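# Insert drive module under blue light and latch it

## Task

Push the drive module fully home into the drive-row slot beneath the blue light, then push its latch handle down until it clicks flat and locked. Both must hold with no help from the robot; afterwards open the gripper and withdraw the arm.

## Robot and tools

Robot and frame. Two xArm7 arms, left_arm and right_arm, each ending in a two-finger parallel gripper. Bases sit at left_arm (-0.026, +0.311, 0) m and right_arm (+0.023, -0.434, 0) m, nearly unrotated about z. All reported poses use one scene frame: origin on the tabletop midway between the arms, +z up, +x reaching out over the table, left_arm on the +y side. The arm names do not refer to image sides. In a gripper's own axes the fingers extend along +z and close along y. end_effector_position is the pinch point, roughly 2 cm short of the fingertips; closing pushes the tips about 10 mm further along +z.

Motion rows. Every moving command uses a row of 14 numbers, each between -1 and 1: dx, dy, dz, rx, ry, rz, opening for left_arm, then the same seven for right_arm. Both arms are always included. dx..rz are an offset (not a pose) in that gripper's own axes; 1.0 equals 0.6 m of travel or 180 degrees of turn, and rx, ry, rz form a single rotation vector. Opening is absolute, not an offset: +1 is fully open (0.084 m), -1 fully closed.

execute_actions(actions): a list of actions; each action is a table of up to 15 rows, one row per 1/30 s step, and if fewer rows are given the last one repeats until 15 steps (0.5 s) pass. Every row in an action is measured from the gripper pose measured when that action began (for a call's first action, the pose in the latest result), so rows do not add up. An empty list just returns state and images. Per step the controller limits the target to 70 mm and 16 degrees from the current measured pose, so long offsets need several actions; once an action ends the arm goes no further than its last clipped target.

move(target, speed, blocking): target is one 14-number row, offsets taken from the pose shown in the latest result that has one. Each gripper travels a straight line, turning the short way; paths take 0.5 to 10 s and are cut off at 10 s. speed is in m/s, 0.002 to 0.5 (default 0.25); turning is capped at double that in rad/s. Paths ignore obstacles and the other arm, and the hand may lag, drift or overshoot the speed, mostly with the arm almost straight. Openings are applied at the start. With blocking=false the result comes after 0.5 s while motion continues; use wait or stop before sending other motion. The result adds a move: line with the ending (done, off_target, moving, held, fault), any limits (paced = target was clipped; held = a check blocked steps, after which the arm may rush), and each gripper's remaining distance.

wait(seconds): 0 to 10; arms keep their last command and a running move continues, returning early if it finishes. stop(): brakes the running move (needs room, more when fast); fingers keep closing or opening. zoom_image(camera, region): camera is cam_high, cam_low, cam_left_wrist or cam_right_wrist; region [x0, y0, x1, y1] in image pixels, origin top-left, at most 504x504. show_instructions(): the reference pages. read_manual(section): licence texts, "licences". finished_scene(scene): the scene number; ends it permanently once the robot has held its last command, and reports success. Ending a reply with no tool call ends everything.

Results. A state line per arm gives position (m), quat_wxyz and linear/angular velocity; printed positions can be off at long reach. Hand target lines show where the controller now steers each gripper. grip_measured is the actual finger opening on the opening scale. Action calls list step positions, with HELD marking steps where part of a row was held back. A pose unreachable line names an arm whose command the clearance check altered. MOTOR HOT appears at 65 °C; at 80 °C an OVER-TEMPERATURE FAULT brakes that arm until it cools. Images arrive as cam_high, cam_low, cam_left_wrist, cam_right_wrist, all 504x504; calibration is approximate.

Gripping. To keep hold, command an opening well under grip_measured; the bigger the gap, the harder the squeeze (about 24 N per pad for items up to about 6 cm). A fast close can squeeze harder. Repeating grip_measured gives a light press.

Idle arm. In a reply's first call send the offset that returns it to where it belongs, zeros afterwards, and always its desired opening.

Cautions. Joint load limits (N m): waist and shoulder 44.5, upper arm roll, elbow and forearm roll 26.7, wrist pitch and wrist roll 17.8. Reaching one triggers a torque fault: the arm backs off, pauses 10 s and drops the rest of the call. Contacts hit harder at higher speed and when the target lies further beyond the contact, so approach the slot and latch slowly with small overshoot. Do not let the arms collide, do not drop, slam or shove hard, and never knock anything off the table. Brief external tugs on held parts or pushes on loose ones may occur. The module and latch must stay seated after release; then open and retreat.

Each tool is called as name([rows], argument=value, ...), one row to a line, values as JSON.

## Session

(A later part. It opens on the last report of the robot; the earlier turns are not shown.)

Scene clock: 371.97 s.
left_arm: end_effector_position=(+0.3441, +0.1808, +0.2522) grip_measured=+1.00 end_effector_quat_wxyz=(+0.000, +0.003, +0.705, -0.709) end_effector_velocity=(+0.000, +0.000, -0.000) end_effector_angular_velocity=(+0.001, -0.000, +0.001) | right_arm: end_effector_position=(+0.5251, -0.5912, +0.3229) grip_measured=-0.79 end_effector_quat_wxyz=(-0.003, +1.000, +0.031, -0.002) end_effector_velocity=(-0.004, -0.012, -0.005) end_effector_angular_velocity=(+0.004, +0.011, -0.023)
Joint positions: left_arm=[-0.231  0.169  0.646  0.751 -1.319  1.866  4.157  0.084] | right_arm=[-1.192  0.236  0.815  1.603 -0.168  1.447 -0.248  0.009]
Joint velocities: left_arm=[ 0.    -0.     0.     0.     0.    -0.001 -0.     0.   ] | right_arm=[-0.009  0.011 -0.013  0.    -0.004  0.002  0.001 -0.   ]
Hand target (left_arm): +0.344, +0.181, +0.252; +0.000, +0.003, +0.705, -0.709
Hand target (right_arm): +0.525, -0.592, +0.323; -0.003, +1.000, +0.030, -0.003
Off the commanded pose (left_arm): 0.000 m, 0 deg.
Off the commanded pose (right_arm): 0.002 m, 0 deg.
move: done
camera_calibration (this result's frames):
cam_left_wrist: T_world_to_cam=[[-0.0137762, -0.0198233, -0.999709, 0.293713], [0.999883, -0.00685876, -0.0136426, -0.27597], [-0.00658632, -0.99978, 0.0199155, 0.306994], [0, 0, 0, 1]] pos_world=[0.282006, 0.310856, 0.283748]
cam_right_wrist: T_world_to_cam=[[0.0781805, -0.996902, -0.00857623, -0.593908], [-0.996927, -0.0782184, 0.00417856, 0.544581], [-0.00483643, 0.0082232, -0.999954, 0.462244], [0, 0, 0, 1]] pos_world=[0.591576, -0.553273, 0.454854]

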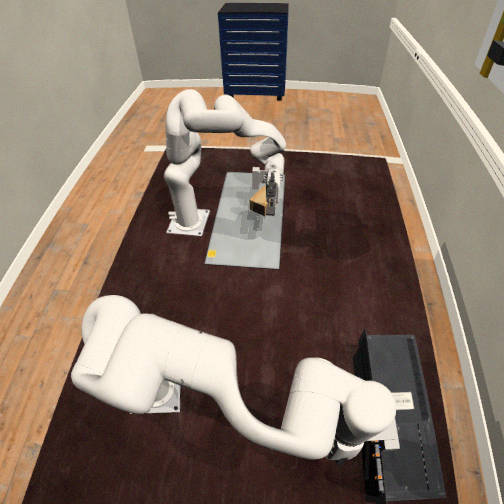

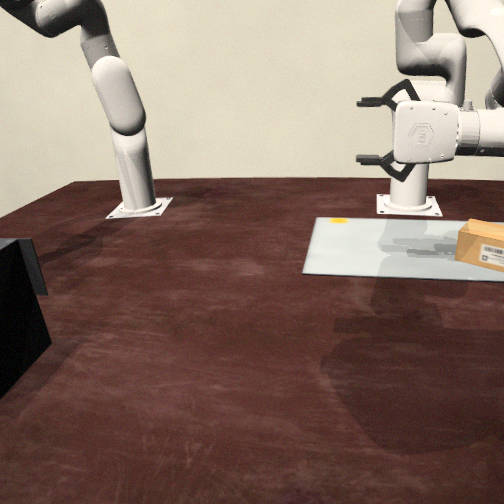

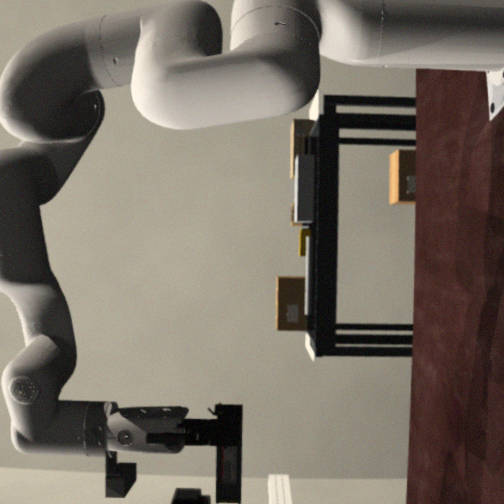

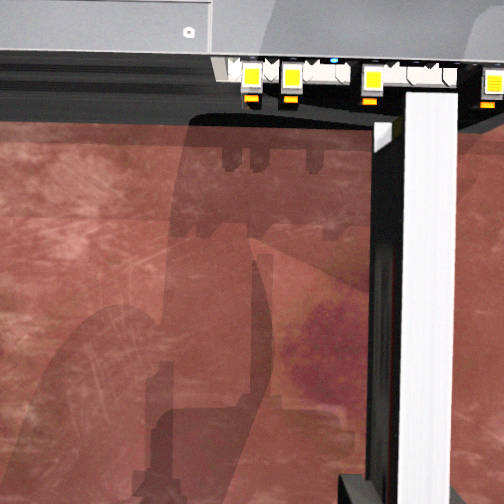

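move(target=[0,0,0,0,0,0,1, 0.003,-0.002,0.277,0,0,0,-1], speed=0.1)

Scene clock: 378.63 s.
left_arm: end_effector_position=(+0.3441, +0.1808, +0.2522) grip_measured=+1.00 end_effector_quat_wxyz=(+0.000, +0.003, +0.705, -0.709) end_effector_velocity=(+0.000, +0.000, +0.000) end_effector_angular_velocity=(-0.000, +0.001, +0.002) | right_arm: end_effector_position=(+0.5264, -0.5883, +0.1571) grip_measured=-0.79 end_effector_quat_wxyz=(-0.003, +0.999, +0.032, -0.002) end_effector_velocity=(-0.002, +0.001, -0.003) end_effector_angular_velocity=(+0.005, +0.008, -0.001)
Joint positions: left_arm=[-0.231  0.169  0.646  0.751 -1.319  1.866  4.157  0.084] | right_arm=[-1.178  0.344  0.768  1.238 -0.276  1.008 -0.169  0.009]
Joint velocities: left_arm=[ 0.     0.     0.001  0.    -0.001  0.    -0.001 -0.   ] | right_arm=[-0.001  0.003 -0.001 -0.005  0.001  0.001  0.     0.   ]
Hand target (left_arm): +0.344, +0.181, +0.252; +0.000, +0.003, +0.705, -0.709
Hand target (right_arm): +0.526, -0.588, +0.157; -0.003, +0.999, +0.032, -0.002
Off the commanded pose (left_arm): 0.000 m, 0 deg.
Off the commanded pose (right_arm): 0.001 m, 0 deg.
move: done
camera_calibration (this result's frames):
cam_left_wrist: T_world_to_cam=[[-0.0137761, -0.0198233, -0.999709, 0.293713], [0.999883, -0.00685878, -0.0136425, -0.27597], [-0.00658634, -0.99978, 0.0199155, 0.306994], [0, 0, 0, 1]] pos_world=[0.282006, 0.310856, 0.283748]
cam_right_wrist: T_world_to_cam=[[0.0795539, -0.996797, -0.00820694, -0.593289], [-0.996823, -0.0795831, 0.00329163, 0.54607], [-0.00393422, 0.007919, -0.999961, 0.295717], [0, 0, 0, 1]] pos_world=[0.592697, -0.550273, 0.289039]

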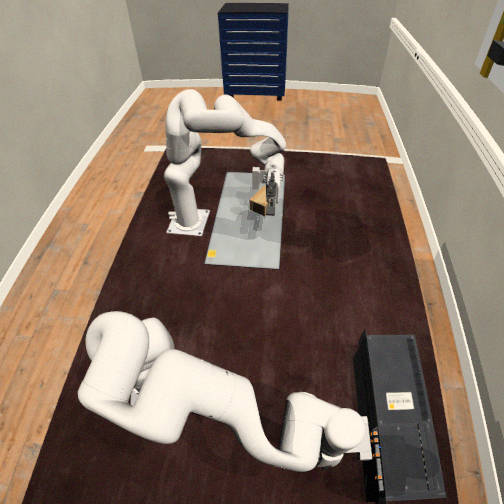

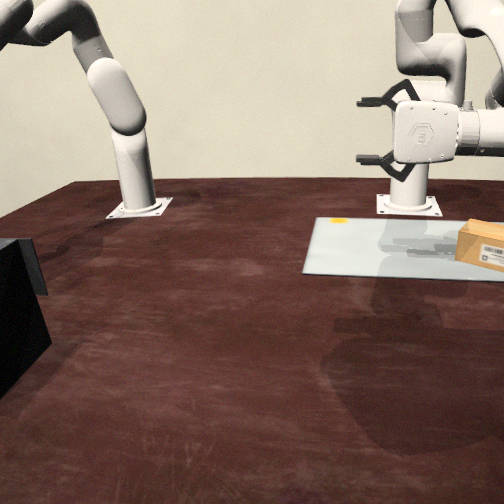

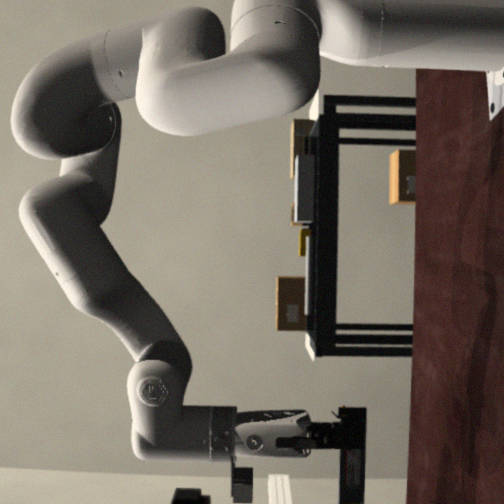

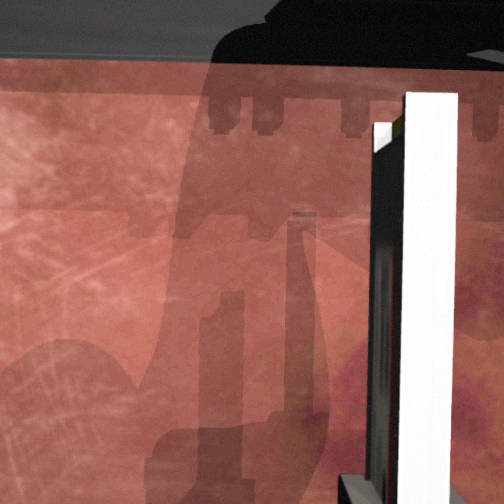

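move(target=[0,0,0,0,0,0,1, 0.055,0.005,0,0,0,0,-1], speed=0.03)

Scene clock: 384.00 s.
left_arm: end_effector_position=(+0.3441, +0.1808, +0.2522) grip_measured=+1.00 end_effector_quat_wxyz=(+0.000, +0.003, +0.705, -0.709) end_effector_velocity=(+0.000, -0.000, -0.000) end_effector_angular_velocity=(-0.000, +0.001, +0.000) | right_arm: end_effector_position=(+0.5594, -0.5893, +0.1567) grip_measured=-0.79 end_effector_quat_wxyz=(-0.002, +0.999, +0.032, -0.002) end_effector_velocity=(+0.000, -0.001, +0.001) end_effector_angular_velocity=(-0.002, -0.001, -0.002)
Joint positions: left_arm=[-0.231  0.169  0.646  0.751 -1.319  1.866  4.157  0.084] | right_arm=[-1.094  0.46   0.737  1.385 -0.344  1.065 -0.118  0.009]
Joint velocities: left_arm=[-0.     0.001 -0.    -0.    -0.001  0.    -0.     0.   ] | right_arm=[-0.001 -0.001 -0.     0.002 -0.001  0.001  0.     0.   ]
Hand target (left_arm): +0.344, +0.181, +0.252; +0.000, +0.003, +0.705, -0.709
Hand target (right_arm): +0.559, -0.589, +0.157; -0.002, +0.999, +0.032, -0.002
Off the commanded pose (left_arm): 0.000 m, 0 deg.
Off the commanded pose (right_arm): 0.000 m, 0 deg.
move: done
camera_calibration (this result's frames):
cam_left_wrist: T_world_to_cam=[[-0.0137763, -0.0198234, -0.999709, 0.293713], [0.999883, -0.00685867, -0.0136427, -0.27597], [-0.00658622, -0.99978, 0.0199156, 0.306994], [0, 0, 0, 1]] pos_world=[0.282006, 0.310856, 0.283749]
cam_right_wrist: T_world_to_cam=[[0.0794729, -0.996807, -0.00769985, -0.596948], [-0.996828, -0.0795032, 0.00371003, 0.578911], [-0.00431035, 0.00738058, -0.999963, 0.295407], [0, 0, 0, 1]] pos_world=[0.625789, -0.551198, 0.288652]

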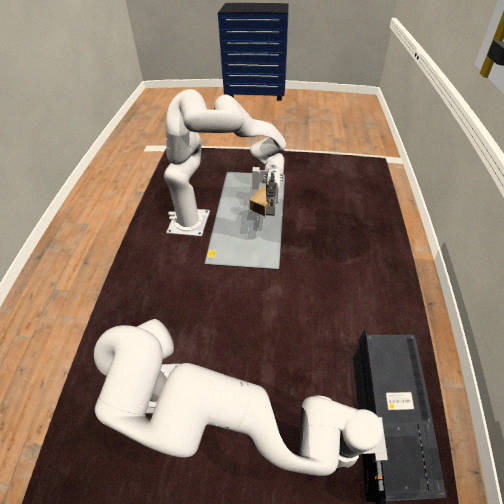

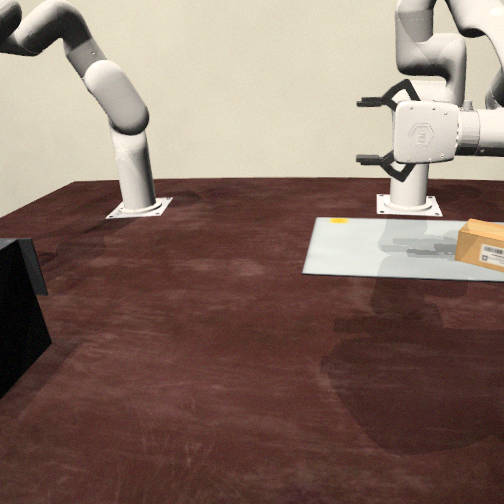

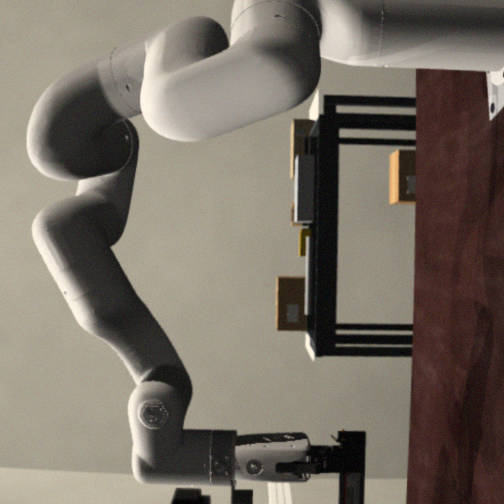

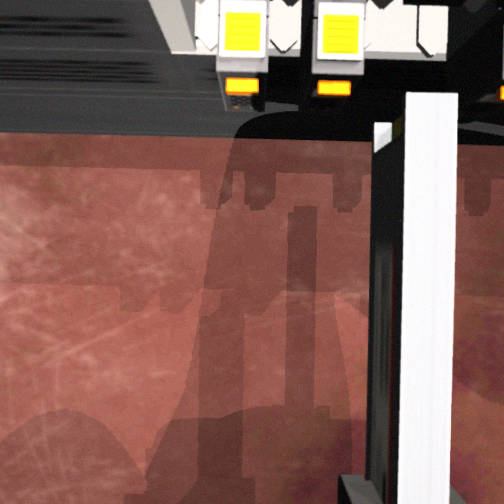

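move(target=[0,0,0,0,0,0,1, 0.04,-0.001,0,0,0,0,-1], speed=0.012)

Scene clock: 398.13 s.
left_arm: end_effector_position=(+0.3441, +0.1808, +0.2522) grip_measured=+1.00 end_effector_quat_wxyz=(+0.000, +0.003, +0.705, -0.709) end_effector_velocity=(+0.000, -0.000, -0.000) end_effector_angular_velocity=(+0.000, +0.002, +0.000) | right_arm: end_effector_position=(+0.5822, -0.5874, +0.1562) grip_measured=-0.79 end_effector_quat_wxyz=(-0.002, +0.999, +0.032, -0.004) end_effector_velocity=(+0.000, +0.000, -0.000) end_effector_angular_velocity=(+0.001, -0.000, +0.000)
Joint positions: left_arm=[-0.231  0.169  0.646  0.751 -1.319  1.866  4.157  0.084] | right_arm=[-1.029  0.539  0.714  1.497 -0.381  1.113 -0.09   0.009]
Joint velocities: left_arm=[ 0.     0.    -0.     0.    -0.    -0.    -0.002  0.   ] | right_arm=[-0.003  0.001  0.004 -0.    -0.001  0.     0.001  0.   ]
Hand target (left_arm): +0.344, +0.181, +0.252; +0.000, +0.003, +0.705, -0.709
Hand target (right_arm): +0.583, -0.587, +0.157; -0.002, +0.999, +0.032, -0.002
Off the commanded pose (left_arm): 0.000 m, 0 deg.
Off the commanded pose (right_arm): 0.001 m, 0 deg.
move: done
camera_calibration (this result's frames):
cam_left_wrist: T_world_to_cam=[[-0.0137764, -0.0198234, -0.999709, 0.293713], [0.999883, -0.00685882, -0.0136428, -0.27597], [-0.00658637, -0.99978, 0.0199156, 0.306994], [0, 0, 0, 1]] pos_world=[0.282006, 0.310856, 0.283749]
cam_right_wrist: T_world_to_cam=[[0.0790515, -0.996841, -0.00769807, -0.596648], [-0.996833, -0.079113, 0.00804759, 0.60137], [-0.00863118, 0.00703751, -0.999938, 0.297214], [0, 0, 0, 1]] pos_world=[0.649196, -0.549279, 0.287763]

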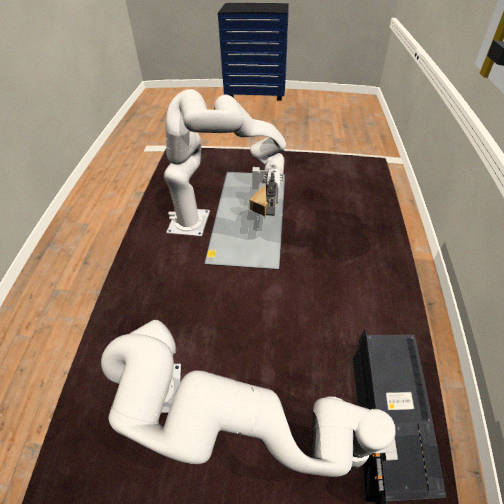

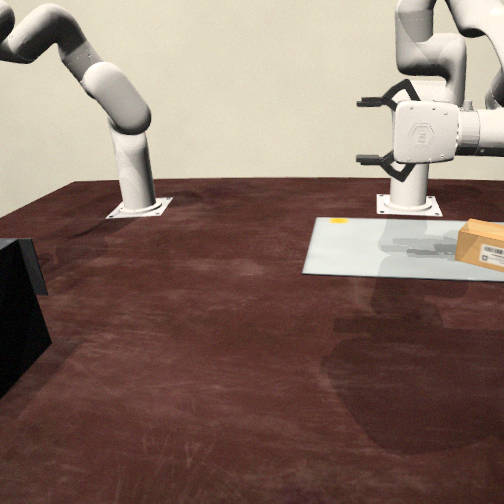

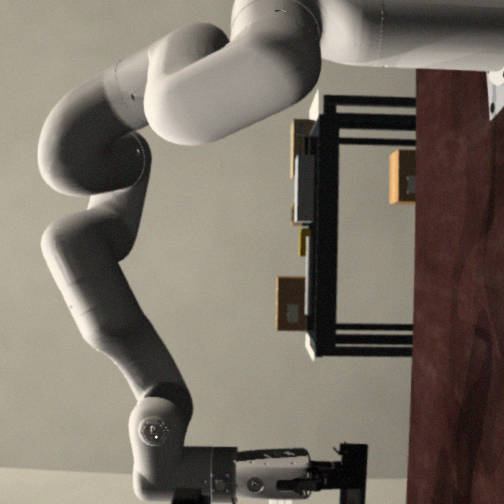

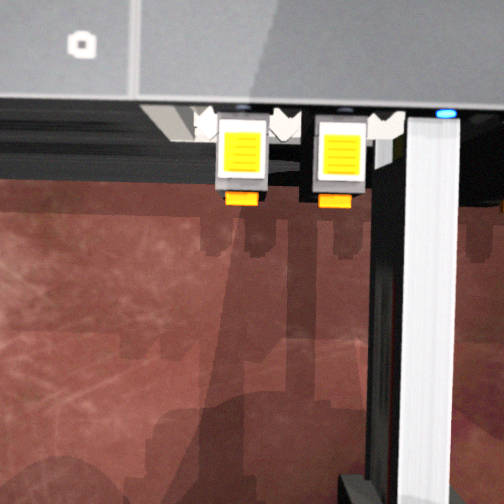

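move(target=[0,0,0,0,0,0,1, 0.025,0,0,0,0,0,-1], speed=0.01)

zoom_image(camera="cam_high", region=[300,380,420,500])

Scene clock: 405.70 s.
left_arm: end_effector_position=(+0.3441, +0.1808, +0.2522) grip_measured=+1.00 end_effector_quat_wxyz=(+0.000, +0.003, +0.705, -0.709) end_effector_velocity=(+0.000, -0.000, +0.000) end_effector_angular_velocity=(-0.001, -0.002, +0.001) | right_arm: end_effector_position=(+0.5958, -0.5864, +0.1556) grip_measured=-0.79 end_effector_quat_wxyz=(-0.002, +0.999, +0.032, -0.007) end_effector_velocity=(-0.000, -0.000, +0.000) end_effector_angular_velocity=(-0.001, +0.001, -0.000)
Joint positions: left_arm=[-0.231  0.169  0.646  0.751 -1.319  1.866  4.157  0.084] | right_arm=[-0.992  0.59   0.707  1.572 -0.406  1.15  -0.075  0.009]
Joint velocities: left_arm=[-0.    -0.    -0.     0.    -0.001 -0.     0.001 -0.   ] | right_arm=[-0.002  0.002  0.003  0.002 -0.004  0.003  0.002  0.   ]
Hand target (left_arm): +0.344, +0.181, +0.252; +0.000, +0.003, +0.705, -0.709
Hand target (right_arm): +0.597, -0.586, +0.156; -0.002, +0.999, +0.032, -0.004
Off the commanded pose (left_arm): 0.000 m, 0 deg.
Off the commanded pose (right_arm): 0.001 m, 0 deg.
move: done
camera_calibration (this result's frames):
cam_left_wrist: T_world_to_cam=[[-0.0137761, -0.0198234, -0.999709, 0.293713], [0.999883, -0.00685899, -0.0136425, -0.27597], [-0.00658655, -0.99978, 0.0199155, 0.306994], [0, 0, 0, 1]] pos_world=[0.282006, 0.310856, 0.283748]
cam_right_wrist: T_world_to_cam=[[0.0791448, -0.996831, -0.00800705, -0.596711], [-0.996761, -0.079249, 0.0136577, 0.613972], [-0.0142489, 0.00690018, -0.999875, 0.299985], [0, 0, 0, 1]] pos_world=[0.663485, -0.548233, 0.286784]

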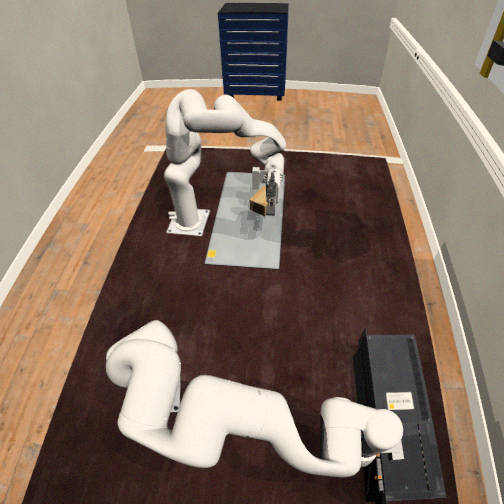

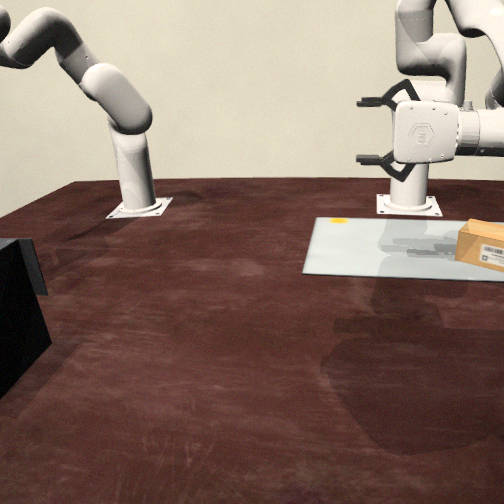

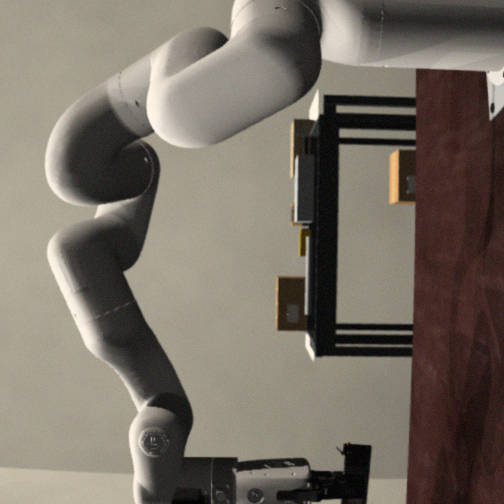

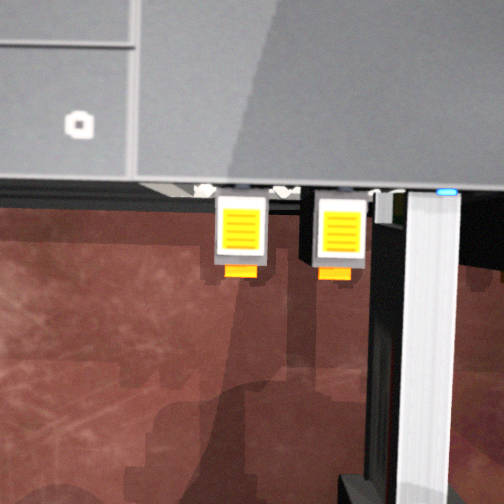

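Region (300, 380, 420, 500) of cam_high's 504x504 image, scaled by 4.200, with more detail than that image has.

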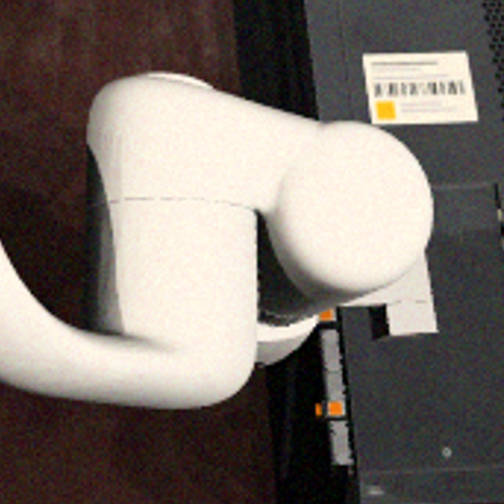

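zoom_image(camera="cam_left_wrist", region=[270,404,420,504])

zoom_image(camera="cam_right_wrist", region=[300,130,504,330])

Region (270, 404, 420, 504) of cam_left_wrist's 504x504 image, scaled by 3.360, with more detail than that image has.

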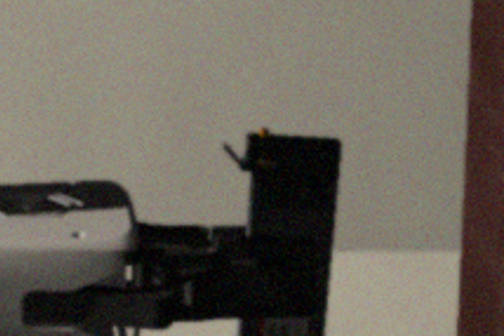

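Region (300, 130, 504, 330) of cam_right_wrist's 504x504 image, scaled by 2.471, with more detail than that image has; it fills the top 494 rows of this view, and the rest is white.

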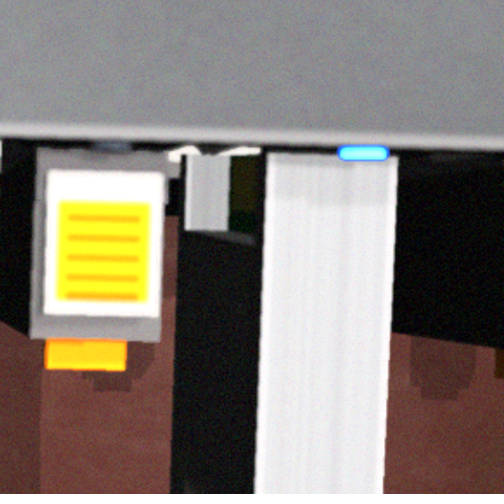

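move(target=[0,0,0,0,0,0,1, -0.03,0,0,0,0,0,-1], speed=0.02)

zoom_image(camera="cam_left_wrist", region=[270,404,420,504])

Scene clock: 430.90 s.
left_arm: end_effector_position=(+0.3441, +0.1808, +0.2522) grip_measured=+1.00 end_effector_quat_wxyz=(+0.000, +0.003, +0.705, -0.709) end_effector_velocity=(+0.000, +0.000, +0.000) end_effector_angular_velocity=(-0.001, +0.002, +0.002) | right_arm: end_effector_position=(+0.5779, -0.5875, +0.1559) grip_measured=-0.79 end_effector_quat_wxyz=(-0.002, +0.999, +0.032, -0.007) end_effector_velocity=(-0.000, +0.001, -0.001) end_effector_angular_velocity=(+0.002, +0.000, +0.001)
Joint positions: left_arm=[-0.231  0.169  0.646  0.751 -1.319  1.866  4.157  0.084] | right_arm=[-1.043  0.531  0.726  1.483 -0.382  1.115 -0.09   0.009]
Joint velocities: left_arm=[ 0.     0.     0.001 -0.    -0.001  0.    -0.002  0.   ] | right_arm=[-0.001 -0.     0.002 -0.003  0.002 -0.002 -0.    -0.   ]
Hand target (left_arm): +0.344, +0.181, +0.252; +0.000, +0.003, +0.705, -0.709
Hand target (right_arm): +0.578, -0.588, +0.156; -0.002, +0.999, +0.032, -0.007
Off the commanded pose (left_arm): 0.000 m, 0 deg.
Off the commanded pose (right_arm): 0.000 m, 0 deg.
move: done
camera_calibration (this result's frames):
cam_left_wrist: T_world_to_cam=[[-0.0137764, -0.0198234, -0.999709, 0.293713], [0.999883, -0.00685913, -0.0136428, -0.27597], [-0.00658668, -0.99978, 0.0199155, 0.306994], [0, 0, 0, 1]] pos_world=[0.282006, 0.310855, 0.283748]
cam_right_wrist: T_world_to_cam=[[0.0791577, -0.996828, -0.00827763, -0.596366], [-0.996764, -0.0792638, 0.0133903, 0.596078], [-0.0140039, 0.0071909, -0.999876, 0.300133], [0, 0, 0, 1]] pos_world=[0.645559, -0.549385, 0.287177]

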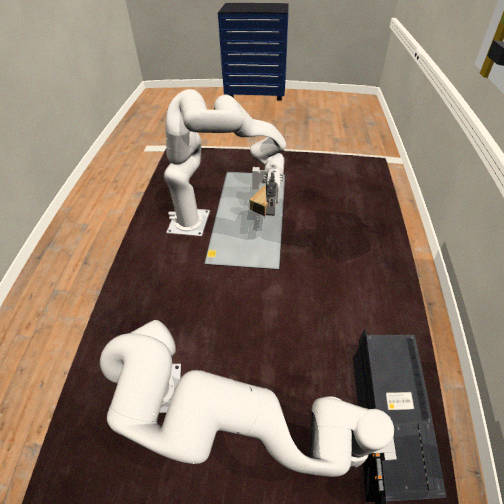

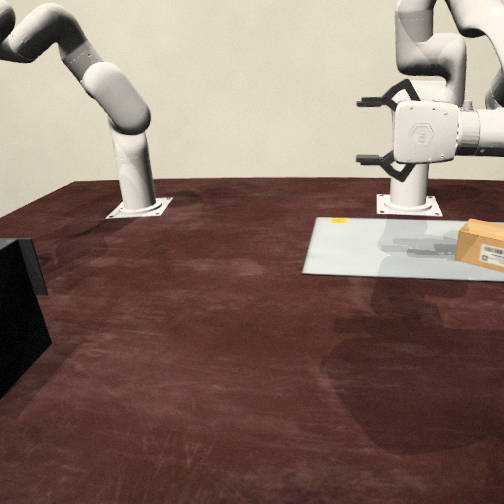

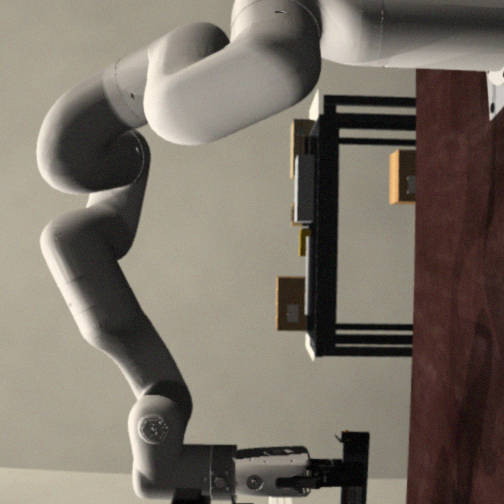

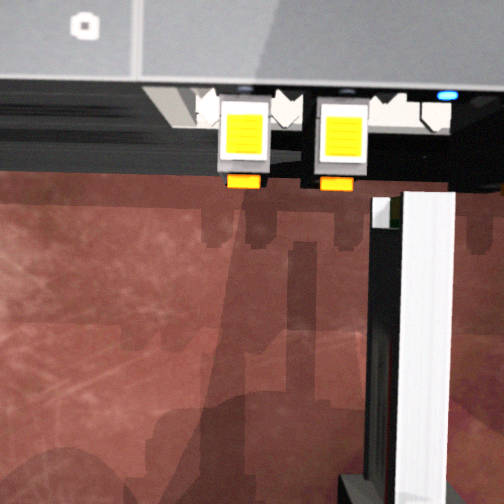

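Region (270, 404, 420, 504) of cam_left_wrist's 504x504 image, scaled by 3.360, with more detail than that image has.

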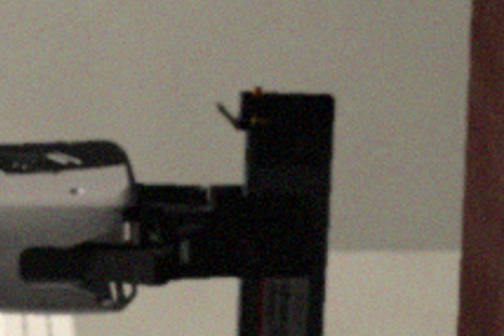

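move(target=[0,0,0,0,0,0,1, 0,0.001,0.005,0,-0.02,0,-1], speed=0.02)

zoom_image(camera="cam_left_wrist", region=[270,404,420,504])

Scene clock: 439.53 s.
left_arm: end_effector_position=(+0.3441, +0.1808, +0.2522) grip_measured=+1.00 end_effector_quat_wxyz=(+0.000, +0.003, +0.705, -0.709) end_effector_velocity=(+0.000, +0.000, -0.000) end_effector_angular_velocity=(-0.001, +0.001, +0.001) | right_arm: end_effector_position=(+0.5779, -0.5881, +0.1529) grip_measured=-0.79 end_effector_quat_wxyz=(-0.001, +0.999, +0.032, -0.038) end_effector_velocity=(+0.000, -0.001, +0.000) end_effector_angular_velocity=(-0.000, -0.000, -0.001)
Joint positions: left_arm=[-0.231  0.169  0.646  0.751 -1.319  1.866  4.157  0.084] | right_arm=[-0.995  0.581  0.704  1.565 -0.404  1.21  -0.079  0.009]
Joint velocities: left_arm=[-0.     0.001  0.    -0.    -0.001  0.001 -0.001 -0.   ] | right_arm=[ 0.     0.001 -0.001  0.002 -0.     0.001  0.    -0.   ]
Hand target (left_arm): +0.344, +0.181, +0.252; +0.000, +0.003, +0.705, -0.709
Hand target (right_arm): +0.578, -0.588, +0.153; -0.001, +0.999, +0.032, -0.038
Off the commanded pose (left_arm): 0.000 m, 0 deg.
Off the commanded pose (right_arm): 0.000 m, 0 deg.
move: done
camera_calibration (this result's frames):
cam_left_wrist: T_world_to_cam=[[-0.0137763, -0.0198234, -0.999709, 0.293713], [0.999883, -0.00685888, -0.0136427, -0.27597], [-0.00658643, -0.99978, 0.0199156, 0.306994], [0, 0, 0, 1]] pos_world=[0.282006, 0.310856, 0.283749]
cam_right_wrist: T_world_to_cam=[[0.0789256, -0.996839, -0.00905494, -0.596737], [-0.993924, -0.0793873, 0.0762471, 0.584731], [-0.076725, 0.00298206, -0.997048, 0.330406], [0, 0, 0, 1]] pos_world=[0.653627, -0.549416, 0.279443]

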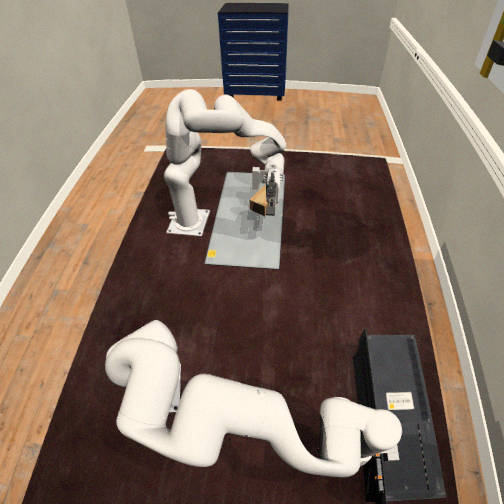

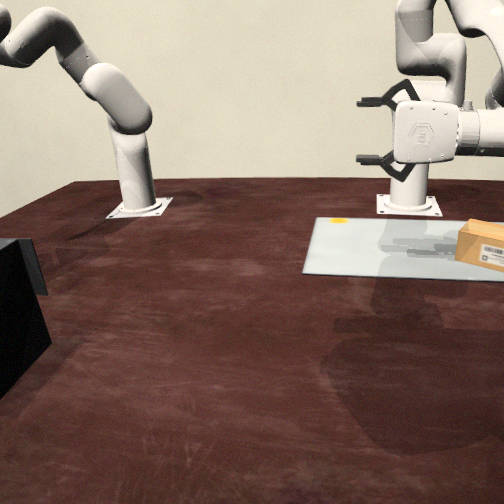

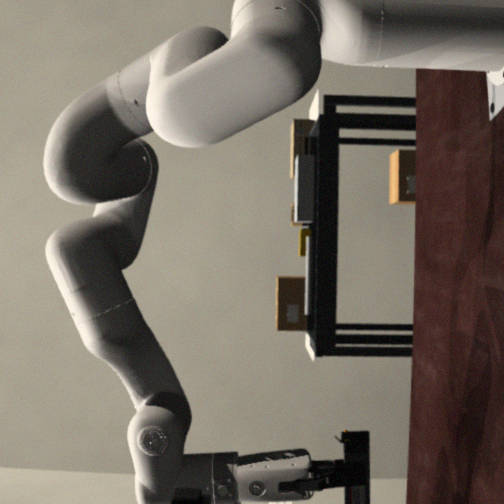

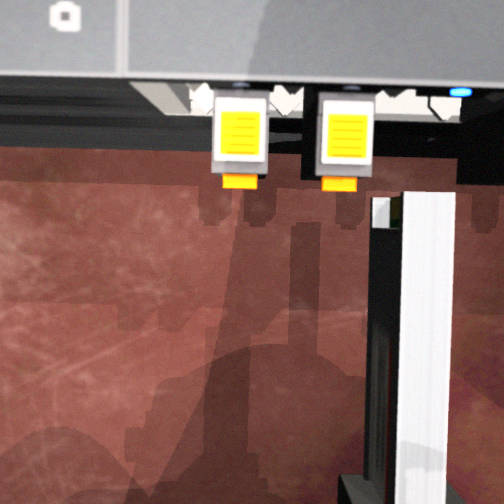

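Region (270, 404, 420, 504) of cam_left_wrist's 504x504 image, scaled by 3.360, with more detail than that image has.

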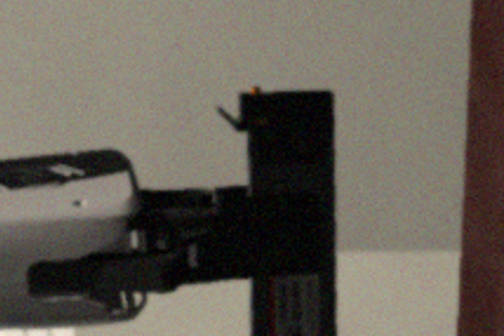

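move(target=[0,0,0,0,0,0,1, 0,0,0,0,0.0095,0,-1], speed=0.02)

move(target=[0,0,0,0,0,0,1, 0.035,0,-0.0015,0,0,0,-1], speed=0.01)

zoom_image(camera="cam_left_wrist", region=[270,404,420,504])

Scene clock: 451.40 s.
left_arm: end_effector_position=(+0.3441, +0.1808, +0.2522) grip_measured=+1.00 end_effector_quat_wxyz=(+0.000, +0.003, +0.705, -0.709) end_effector_velocity=(-0.000, -0.000, -0.000) end_effector_angular_velocity=(+0.000, -0.001, -0.001) | right_arm: end_effector_position=(+0.5779, -0.5881, +0.1529) grip_measured=-0.79 end_effector_quat_wxyz=(-0.002, +0.999, +0.032, -0.024) end_effector_velocity=(-0.000, -0.000, -0.001) end_effector_angular_velocity=(-0.000, -0.000, +0.001)
Joint positions: left_arm=[-0.231  0.169  0.646  0.751 -1.319  1.866  4.157  0.084] | right_arm=[-1.018  0.559  0.713  1.524 -0.396  1.162 -0.083  0.009]
Joint velocities: left_arm=[-0.     0.001 -0.001  0.    -0.     0.     0.002 -0.   ] | right_arm=[ 0.     0.    -0.    -0.001 -0.001 -0.002 -0.001  0.   ]
Hand target (left_arm): +0.344, +0.181, +0.252; +0.000, +0.003, +0.705, -0.709
Hand target (right_arm): +0.578, -0.588, +0.153; -0.002, +0.999, +0.032, -0.024
Off the commanded pose (left_arm): 0.000 m, 0 deg.
Off the commanded pose (right_arm): 0.000 m, 0 deg.
move: done
camera_calibration (this result's frames):
cam_left_wrist: T_world_to_cam=[[-0.0137764, -0.0198234, -0.999709, 0.293713], [0.999883, -0.00685878, -0.0136428, -0.27597], [-0.00658634, -0.99978, 0.0199156, 0.306993], [0, 0, 0, 1]] pos_world=[0.282006, 0.310856, 0.283748]
cam_right_wrist: T_world_to_cam=[[0.0790445, -0.996833, -0.00868788, -0.596854], [-0.995763, -0.0793644, 0.0464469, 0.59037], [-0.0469893, 0.0049797, -0.998883, 0.314708], [0, 0, 0, 1]] pos_world=[0.649834, -0.549677, 0.281751]

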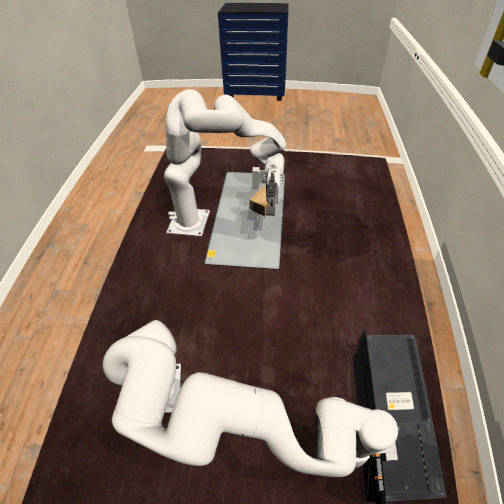

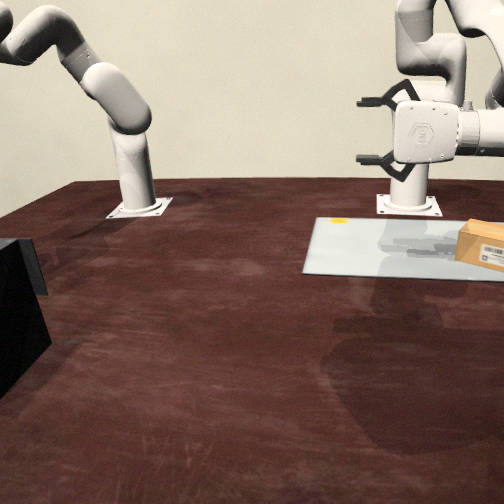

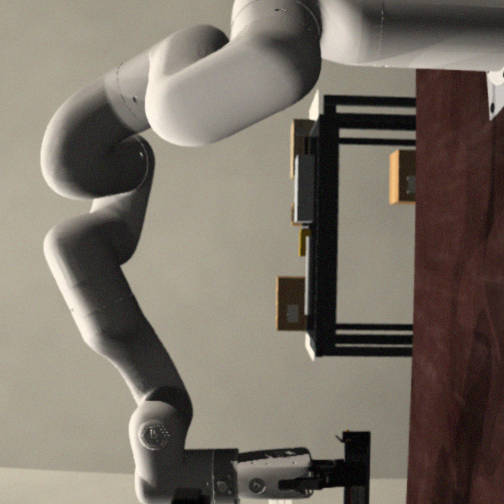

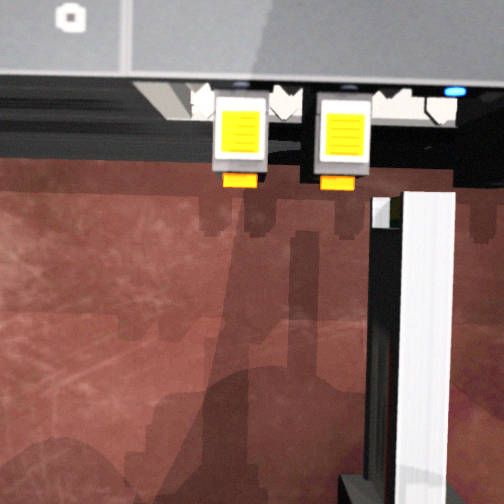

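Scene clock: 453.93 s.
left_arm: end_effector_position=(+0.3441, +0.1808, +0.2522) grip_measured=+1.00 end_effector_quat_wxyz=(+0.000, +0.003, +0.705, -0.709) end_effector_velocity=(+0.000, +0.000, +0.000) end_effector_angular_velocity=(+0.000, -0.001, +0.001) | right_arm: end_effector_position=(+0.5984, -0.5869, +0.1526) grip_measured=-0.79 end_effector_quat_wxyz=(-0.002, +0.999, +0.032, -0.024) end_effector_velocity=(+0.000, -0.001, +0.000) end_effector_angular_velocity=(-0.001, -0.002, -0.000)
Joint positions: left_arm=[-0.231  0.169  0.646  0.751 -1.319  1.866  4.157  0.084] | right_arm=[-0.96   0.629  0.694  1.633 -0.422  1.207 -0.069  0.009]
Joint velocities: left_arm=[ 0.    -0.001  0.001 -0.     0.    -0.    -0.     0.   ] | right_arm=[-0.002  0.     0.002  0.    -0.003 -0.001  0.001 -0.   ]
Hand target (left_arm): +0.344, +0.181, +0.252; +0.000, +0.003, +0.705, -0.709
Hand target (right_arm): +0.599, -0.587, +0.153; -0.002, +0.999, +0.032, -0.024
Off the commanded pose (left_arm): 0.000 m, 0 deg.
Off the commanded pose (right_arm): 0.001 m, 0 deg.
move: done
camera_calibration (this result's frames):
cam_left_wrist: T_world_to_cam=[[-0.0137762, -0.0198234, -0.999709, 0.293713], [0.999883, -0.00685865, -0.0136426, -0.27597], [-0.00658621, -0.99978, 0.0199155, 0.306993], [0, 0, 0, 1]] pos_world=[0.282006, 0.310856, 0.283748]
cam_right_wrist: T_world_to_cam=[[0.0787851, -0.996856, -0.00839127, -0.597218], [-0.995697, -0.0790999, 0.0482725, 0.610763], [-0.0487845, 0.00455201, -0.998799, 0.316185], [0, 0, 0, 1]] pos_world=[0.670612, -0.548468, 0.281311]

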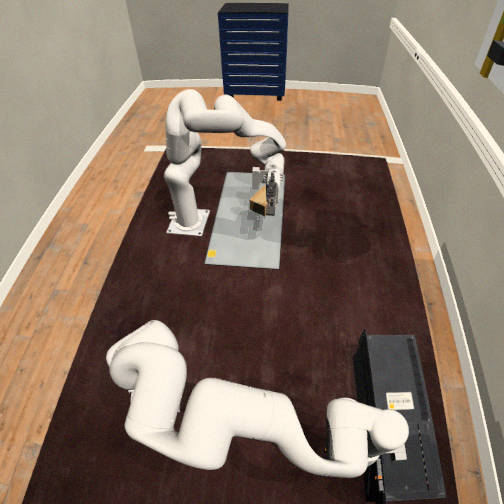

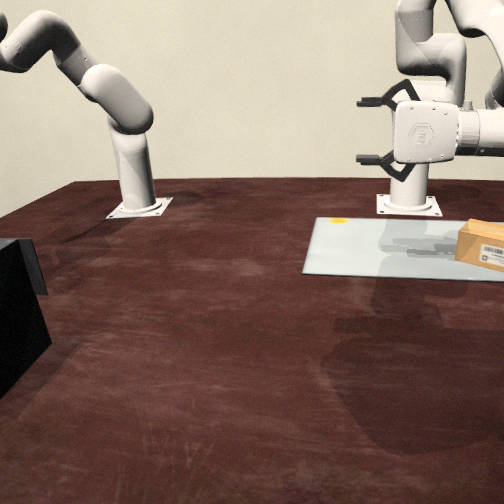

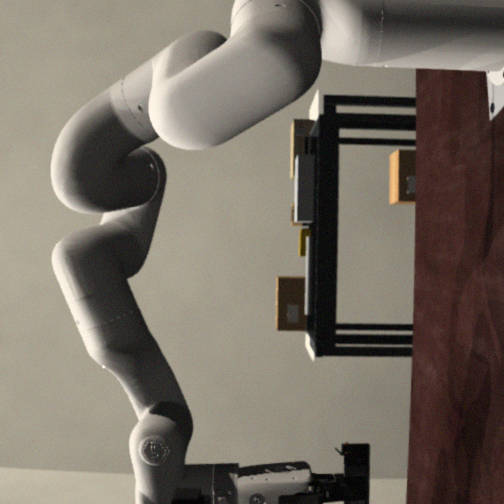

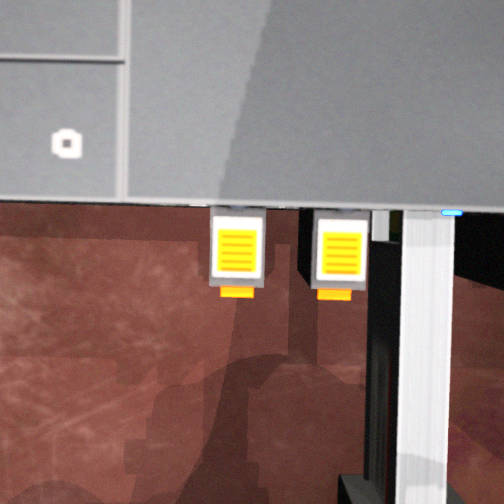

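Region (270, 404, 420, 504) of cam_left_wrist's 504x504 image, scaled by 3.360, with more detail than that image has.

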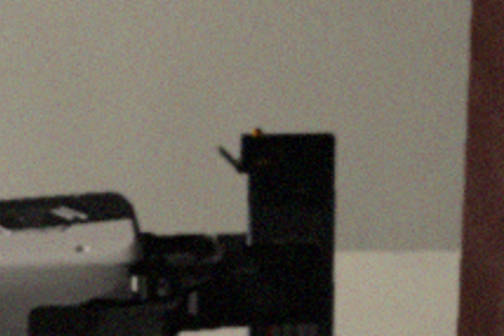

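move(target=[0,0,0,0,0,0,1, 0.02,0,-0.0009,0,0,0,-1], speed=0.01)

zoom_image(camera="cam_left_wrist", region=[270,404,420,504])

Scene clock: 461.00 s.
left_arm: end_effector_position=(+0.3441, +0.1808, +0.2522) grip_measured=+1.00 end_effector_quat_wxyz=(+0.000, +0.003, +0.705, -0.709) end_effector_velocity=(-0.000, -0.000, -0.000) end_effector_angular_velocity=(+0.000, +0.000, -0.001) | right_arm: end_effector_position=(+0.6100, -0.5861, +0.1525) grip_measured=-0.79 end_effector_quat_wxyz=(-0.002, +0.999, +0.032, -0.025) end_effector_velocity=(-0.001, -0.001, -0.001) end_effector_angular_velocity=(-0.001, +0.002, -0.002)
Joint positions: left_arm=[-0.231  0.169  0.646  0.751 -1.319  1.866  4.157  0.084] | right_arm=[-0.928  0.671  0.687  1.7   -0.438  1.236 -0.062  0.009]
Joint velocities: left_arm=[ 0.  0. -0.  0.  0. -0. -0. -0.] | right_arm=[-0.001  0.002 -0.001  0.001 -0.002  0.001  0.001 -0.   ]
Hand target (left_arm): +0.344, +0.181, +0.252; +0.000, +0.003, +0.705, -0.709
Hand target (right_arm): +0.610, -0.586, +0.153; -0.002, +0.999, +0.032, -0.024
Off the commanded pose (left_arm): 0.000 m, 0 deg.
Off the commanded pose (right_arm): 0.000 m, 0 deg.
move: done
camera_calibration (this result's frames):
cam_left_wrist: T_world_to_cam=[[-0.0137765, -0.0198234, -0.999709, 0.293713], [0.999883, -0.00685915, -0.0136429, -0.27597], [-0.0065867, -0.99978, 0.0199156, 0.306993], [0, 0, 0, 1]] pos_world=[0.282006, 0.310855, 0.283748]
cam_right_wrist: T_world_to_cam=[[0.0788945, -0.996848, -0.00833089, -0.597371], [-0.995607, -0.0792134, 0.049918, 0.621997], [-0.0504206, 0.00435604, -0.998719, 0.317523], [0, 0, 0, 1]] pos_world=[0.682404, -0.547601, 0.281091]

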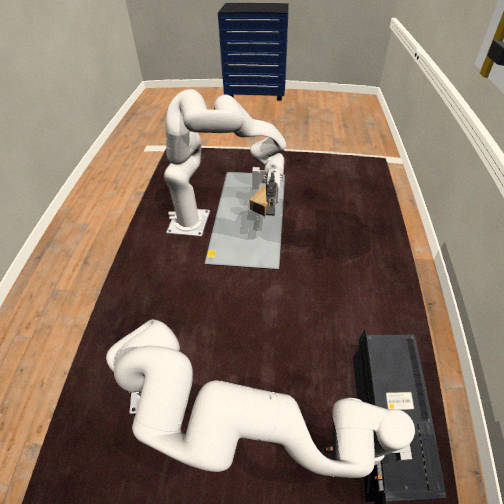

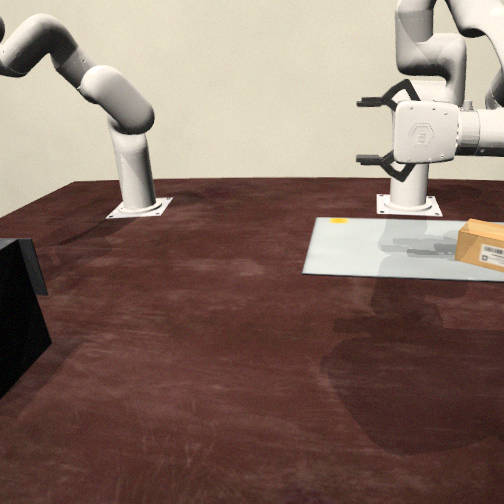

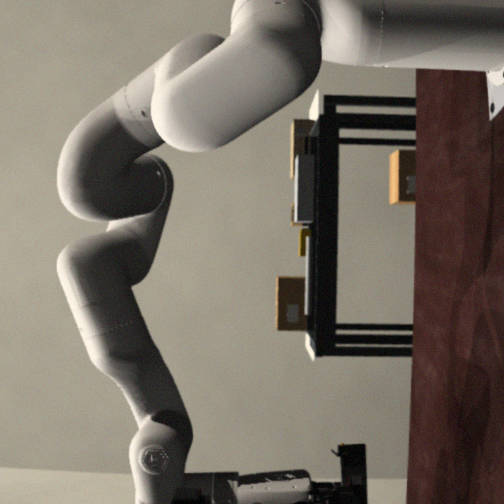

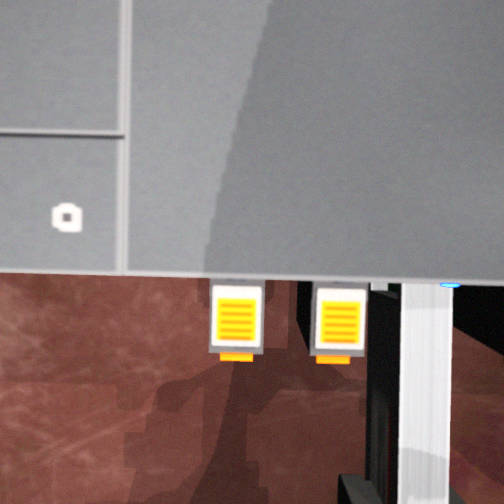

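Region (270, 404, 420, 504) of cam_left_wrist's 504x504 image, scaled by 3.360, with more detail than that image has.

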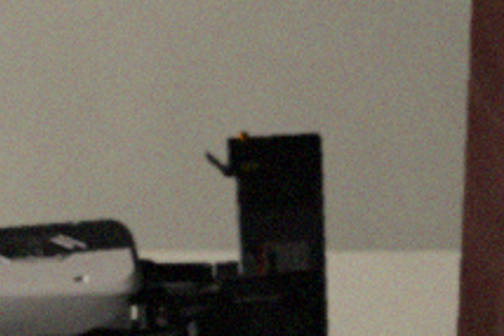

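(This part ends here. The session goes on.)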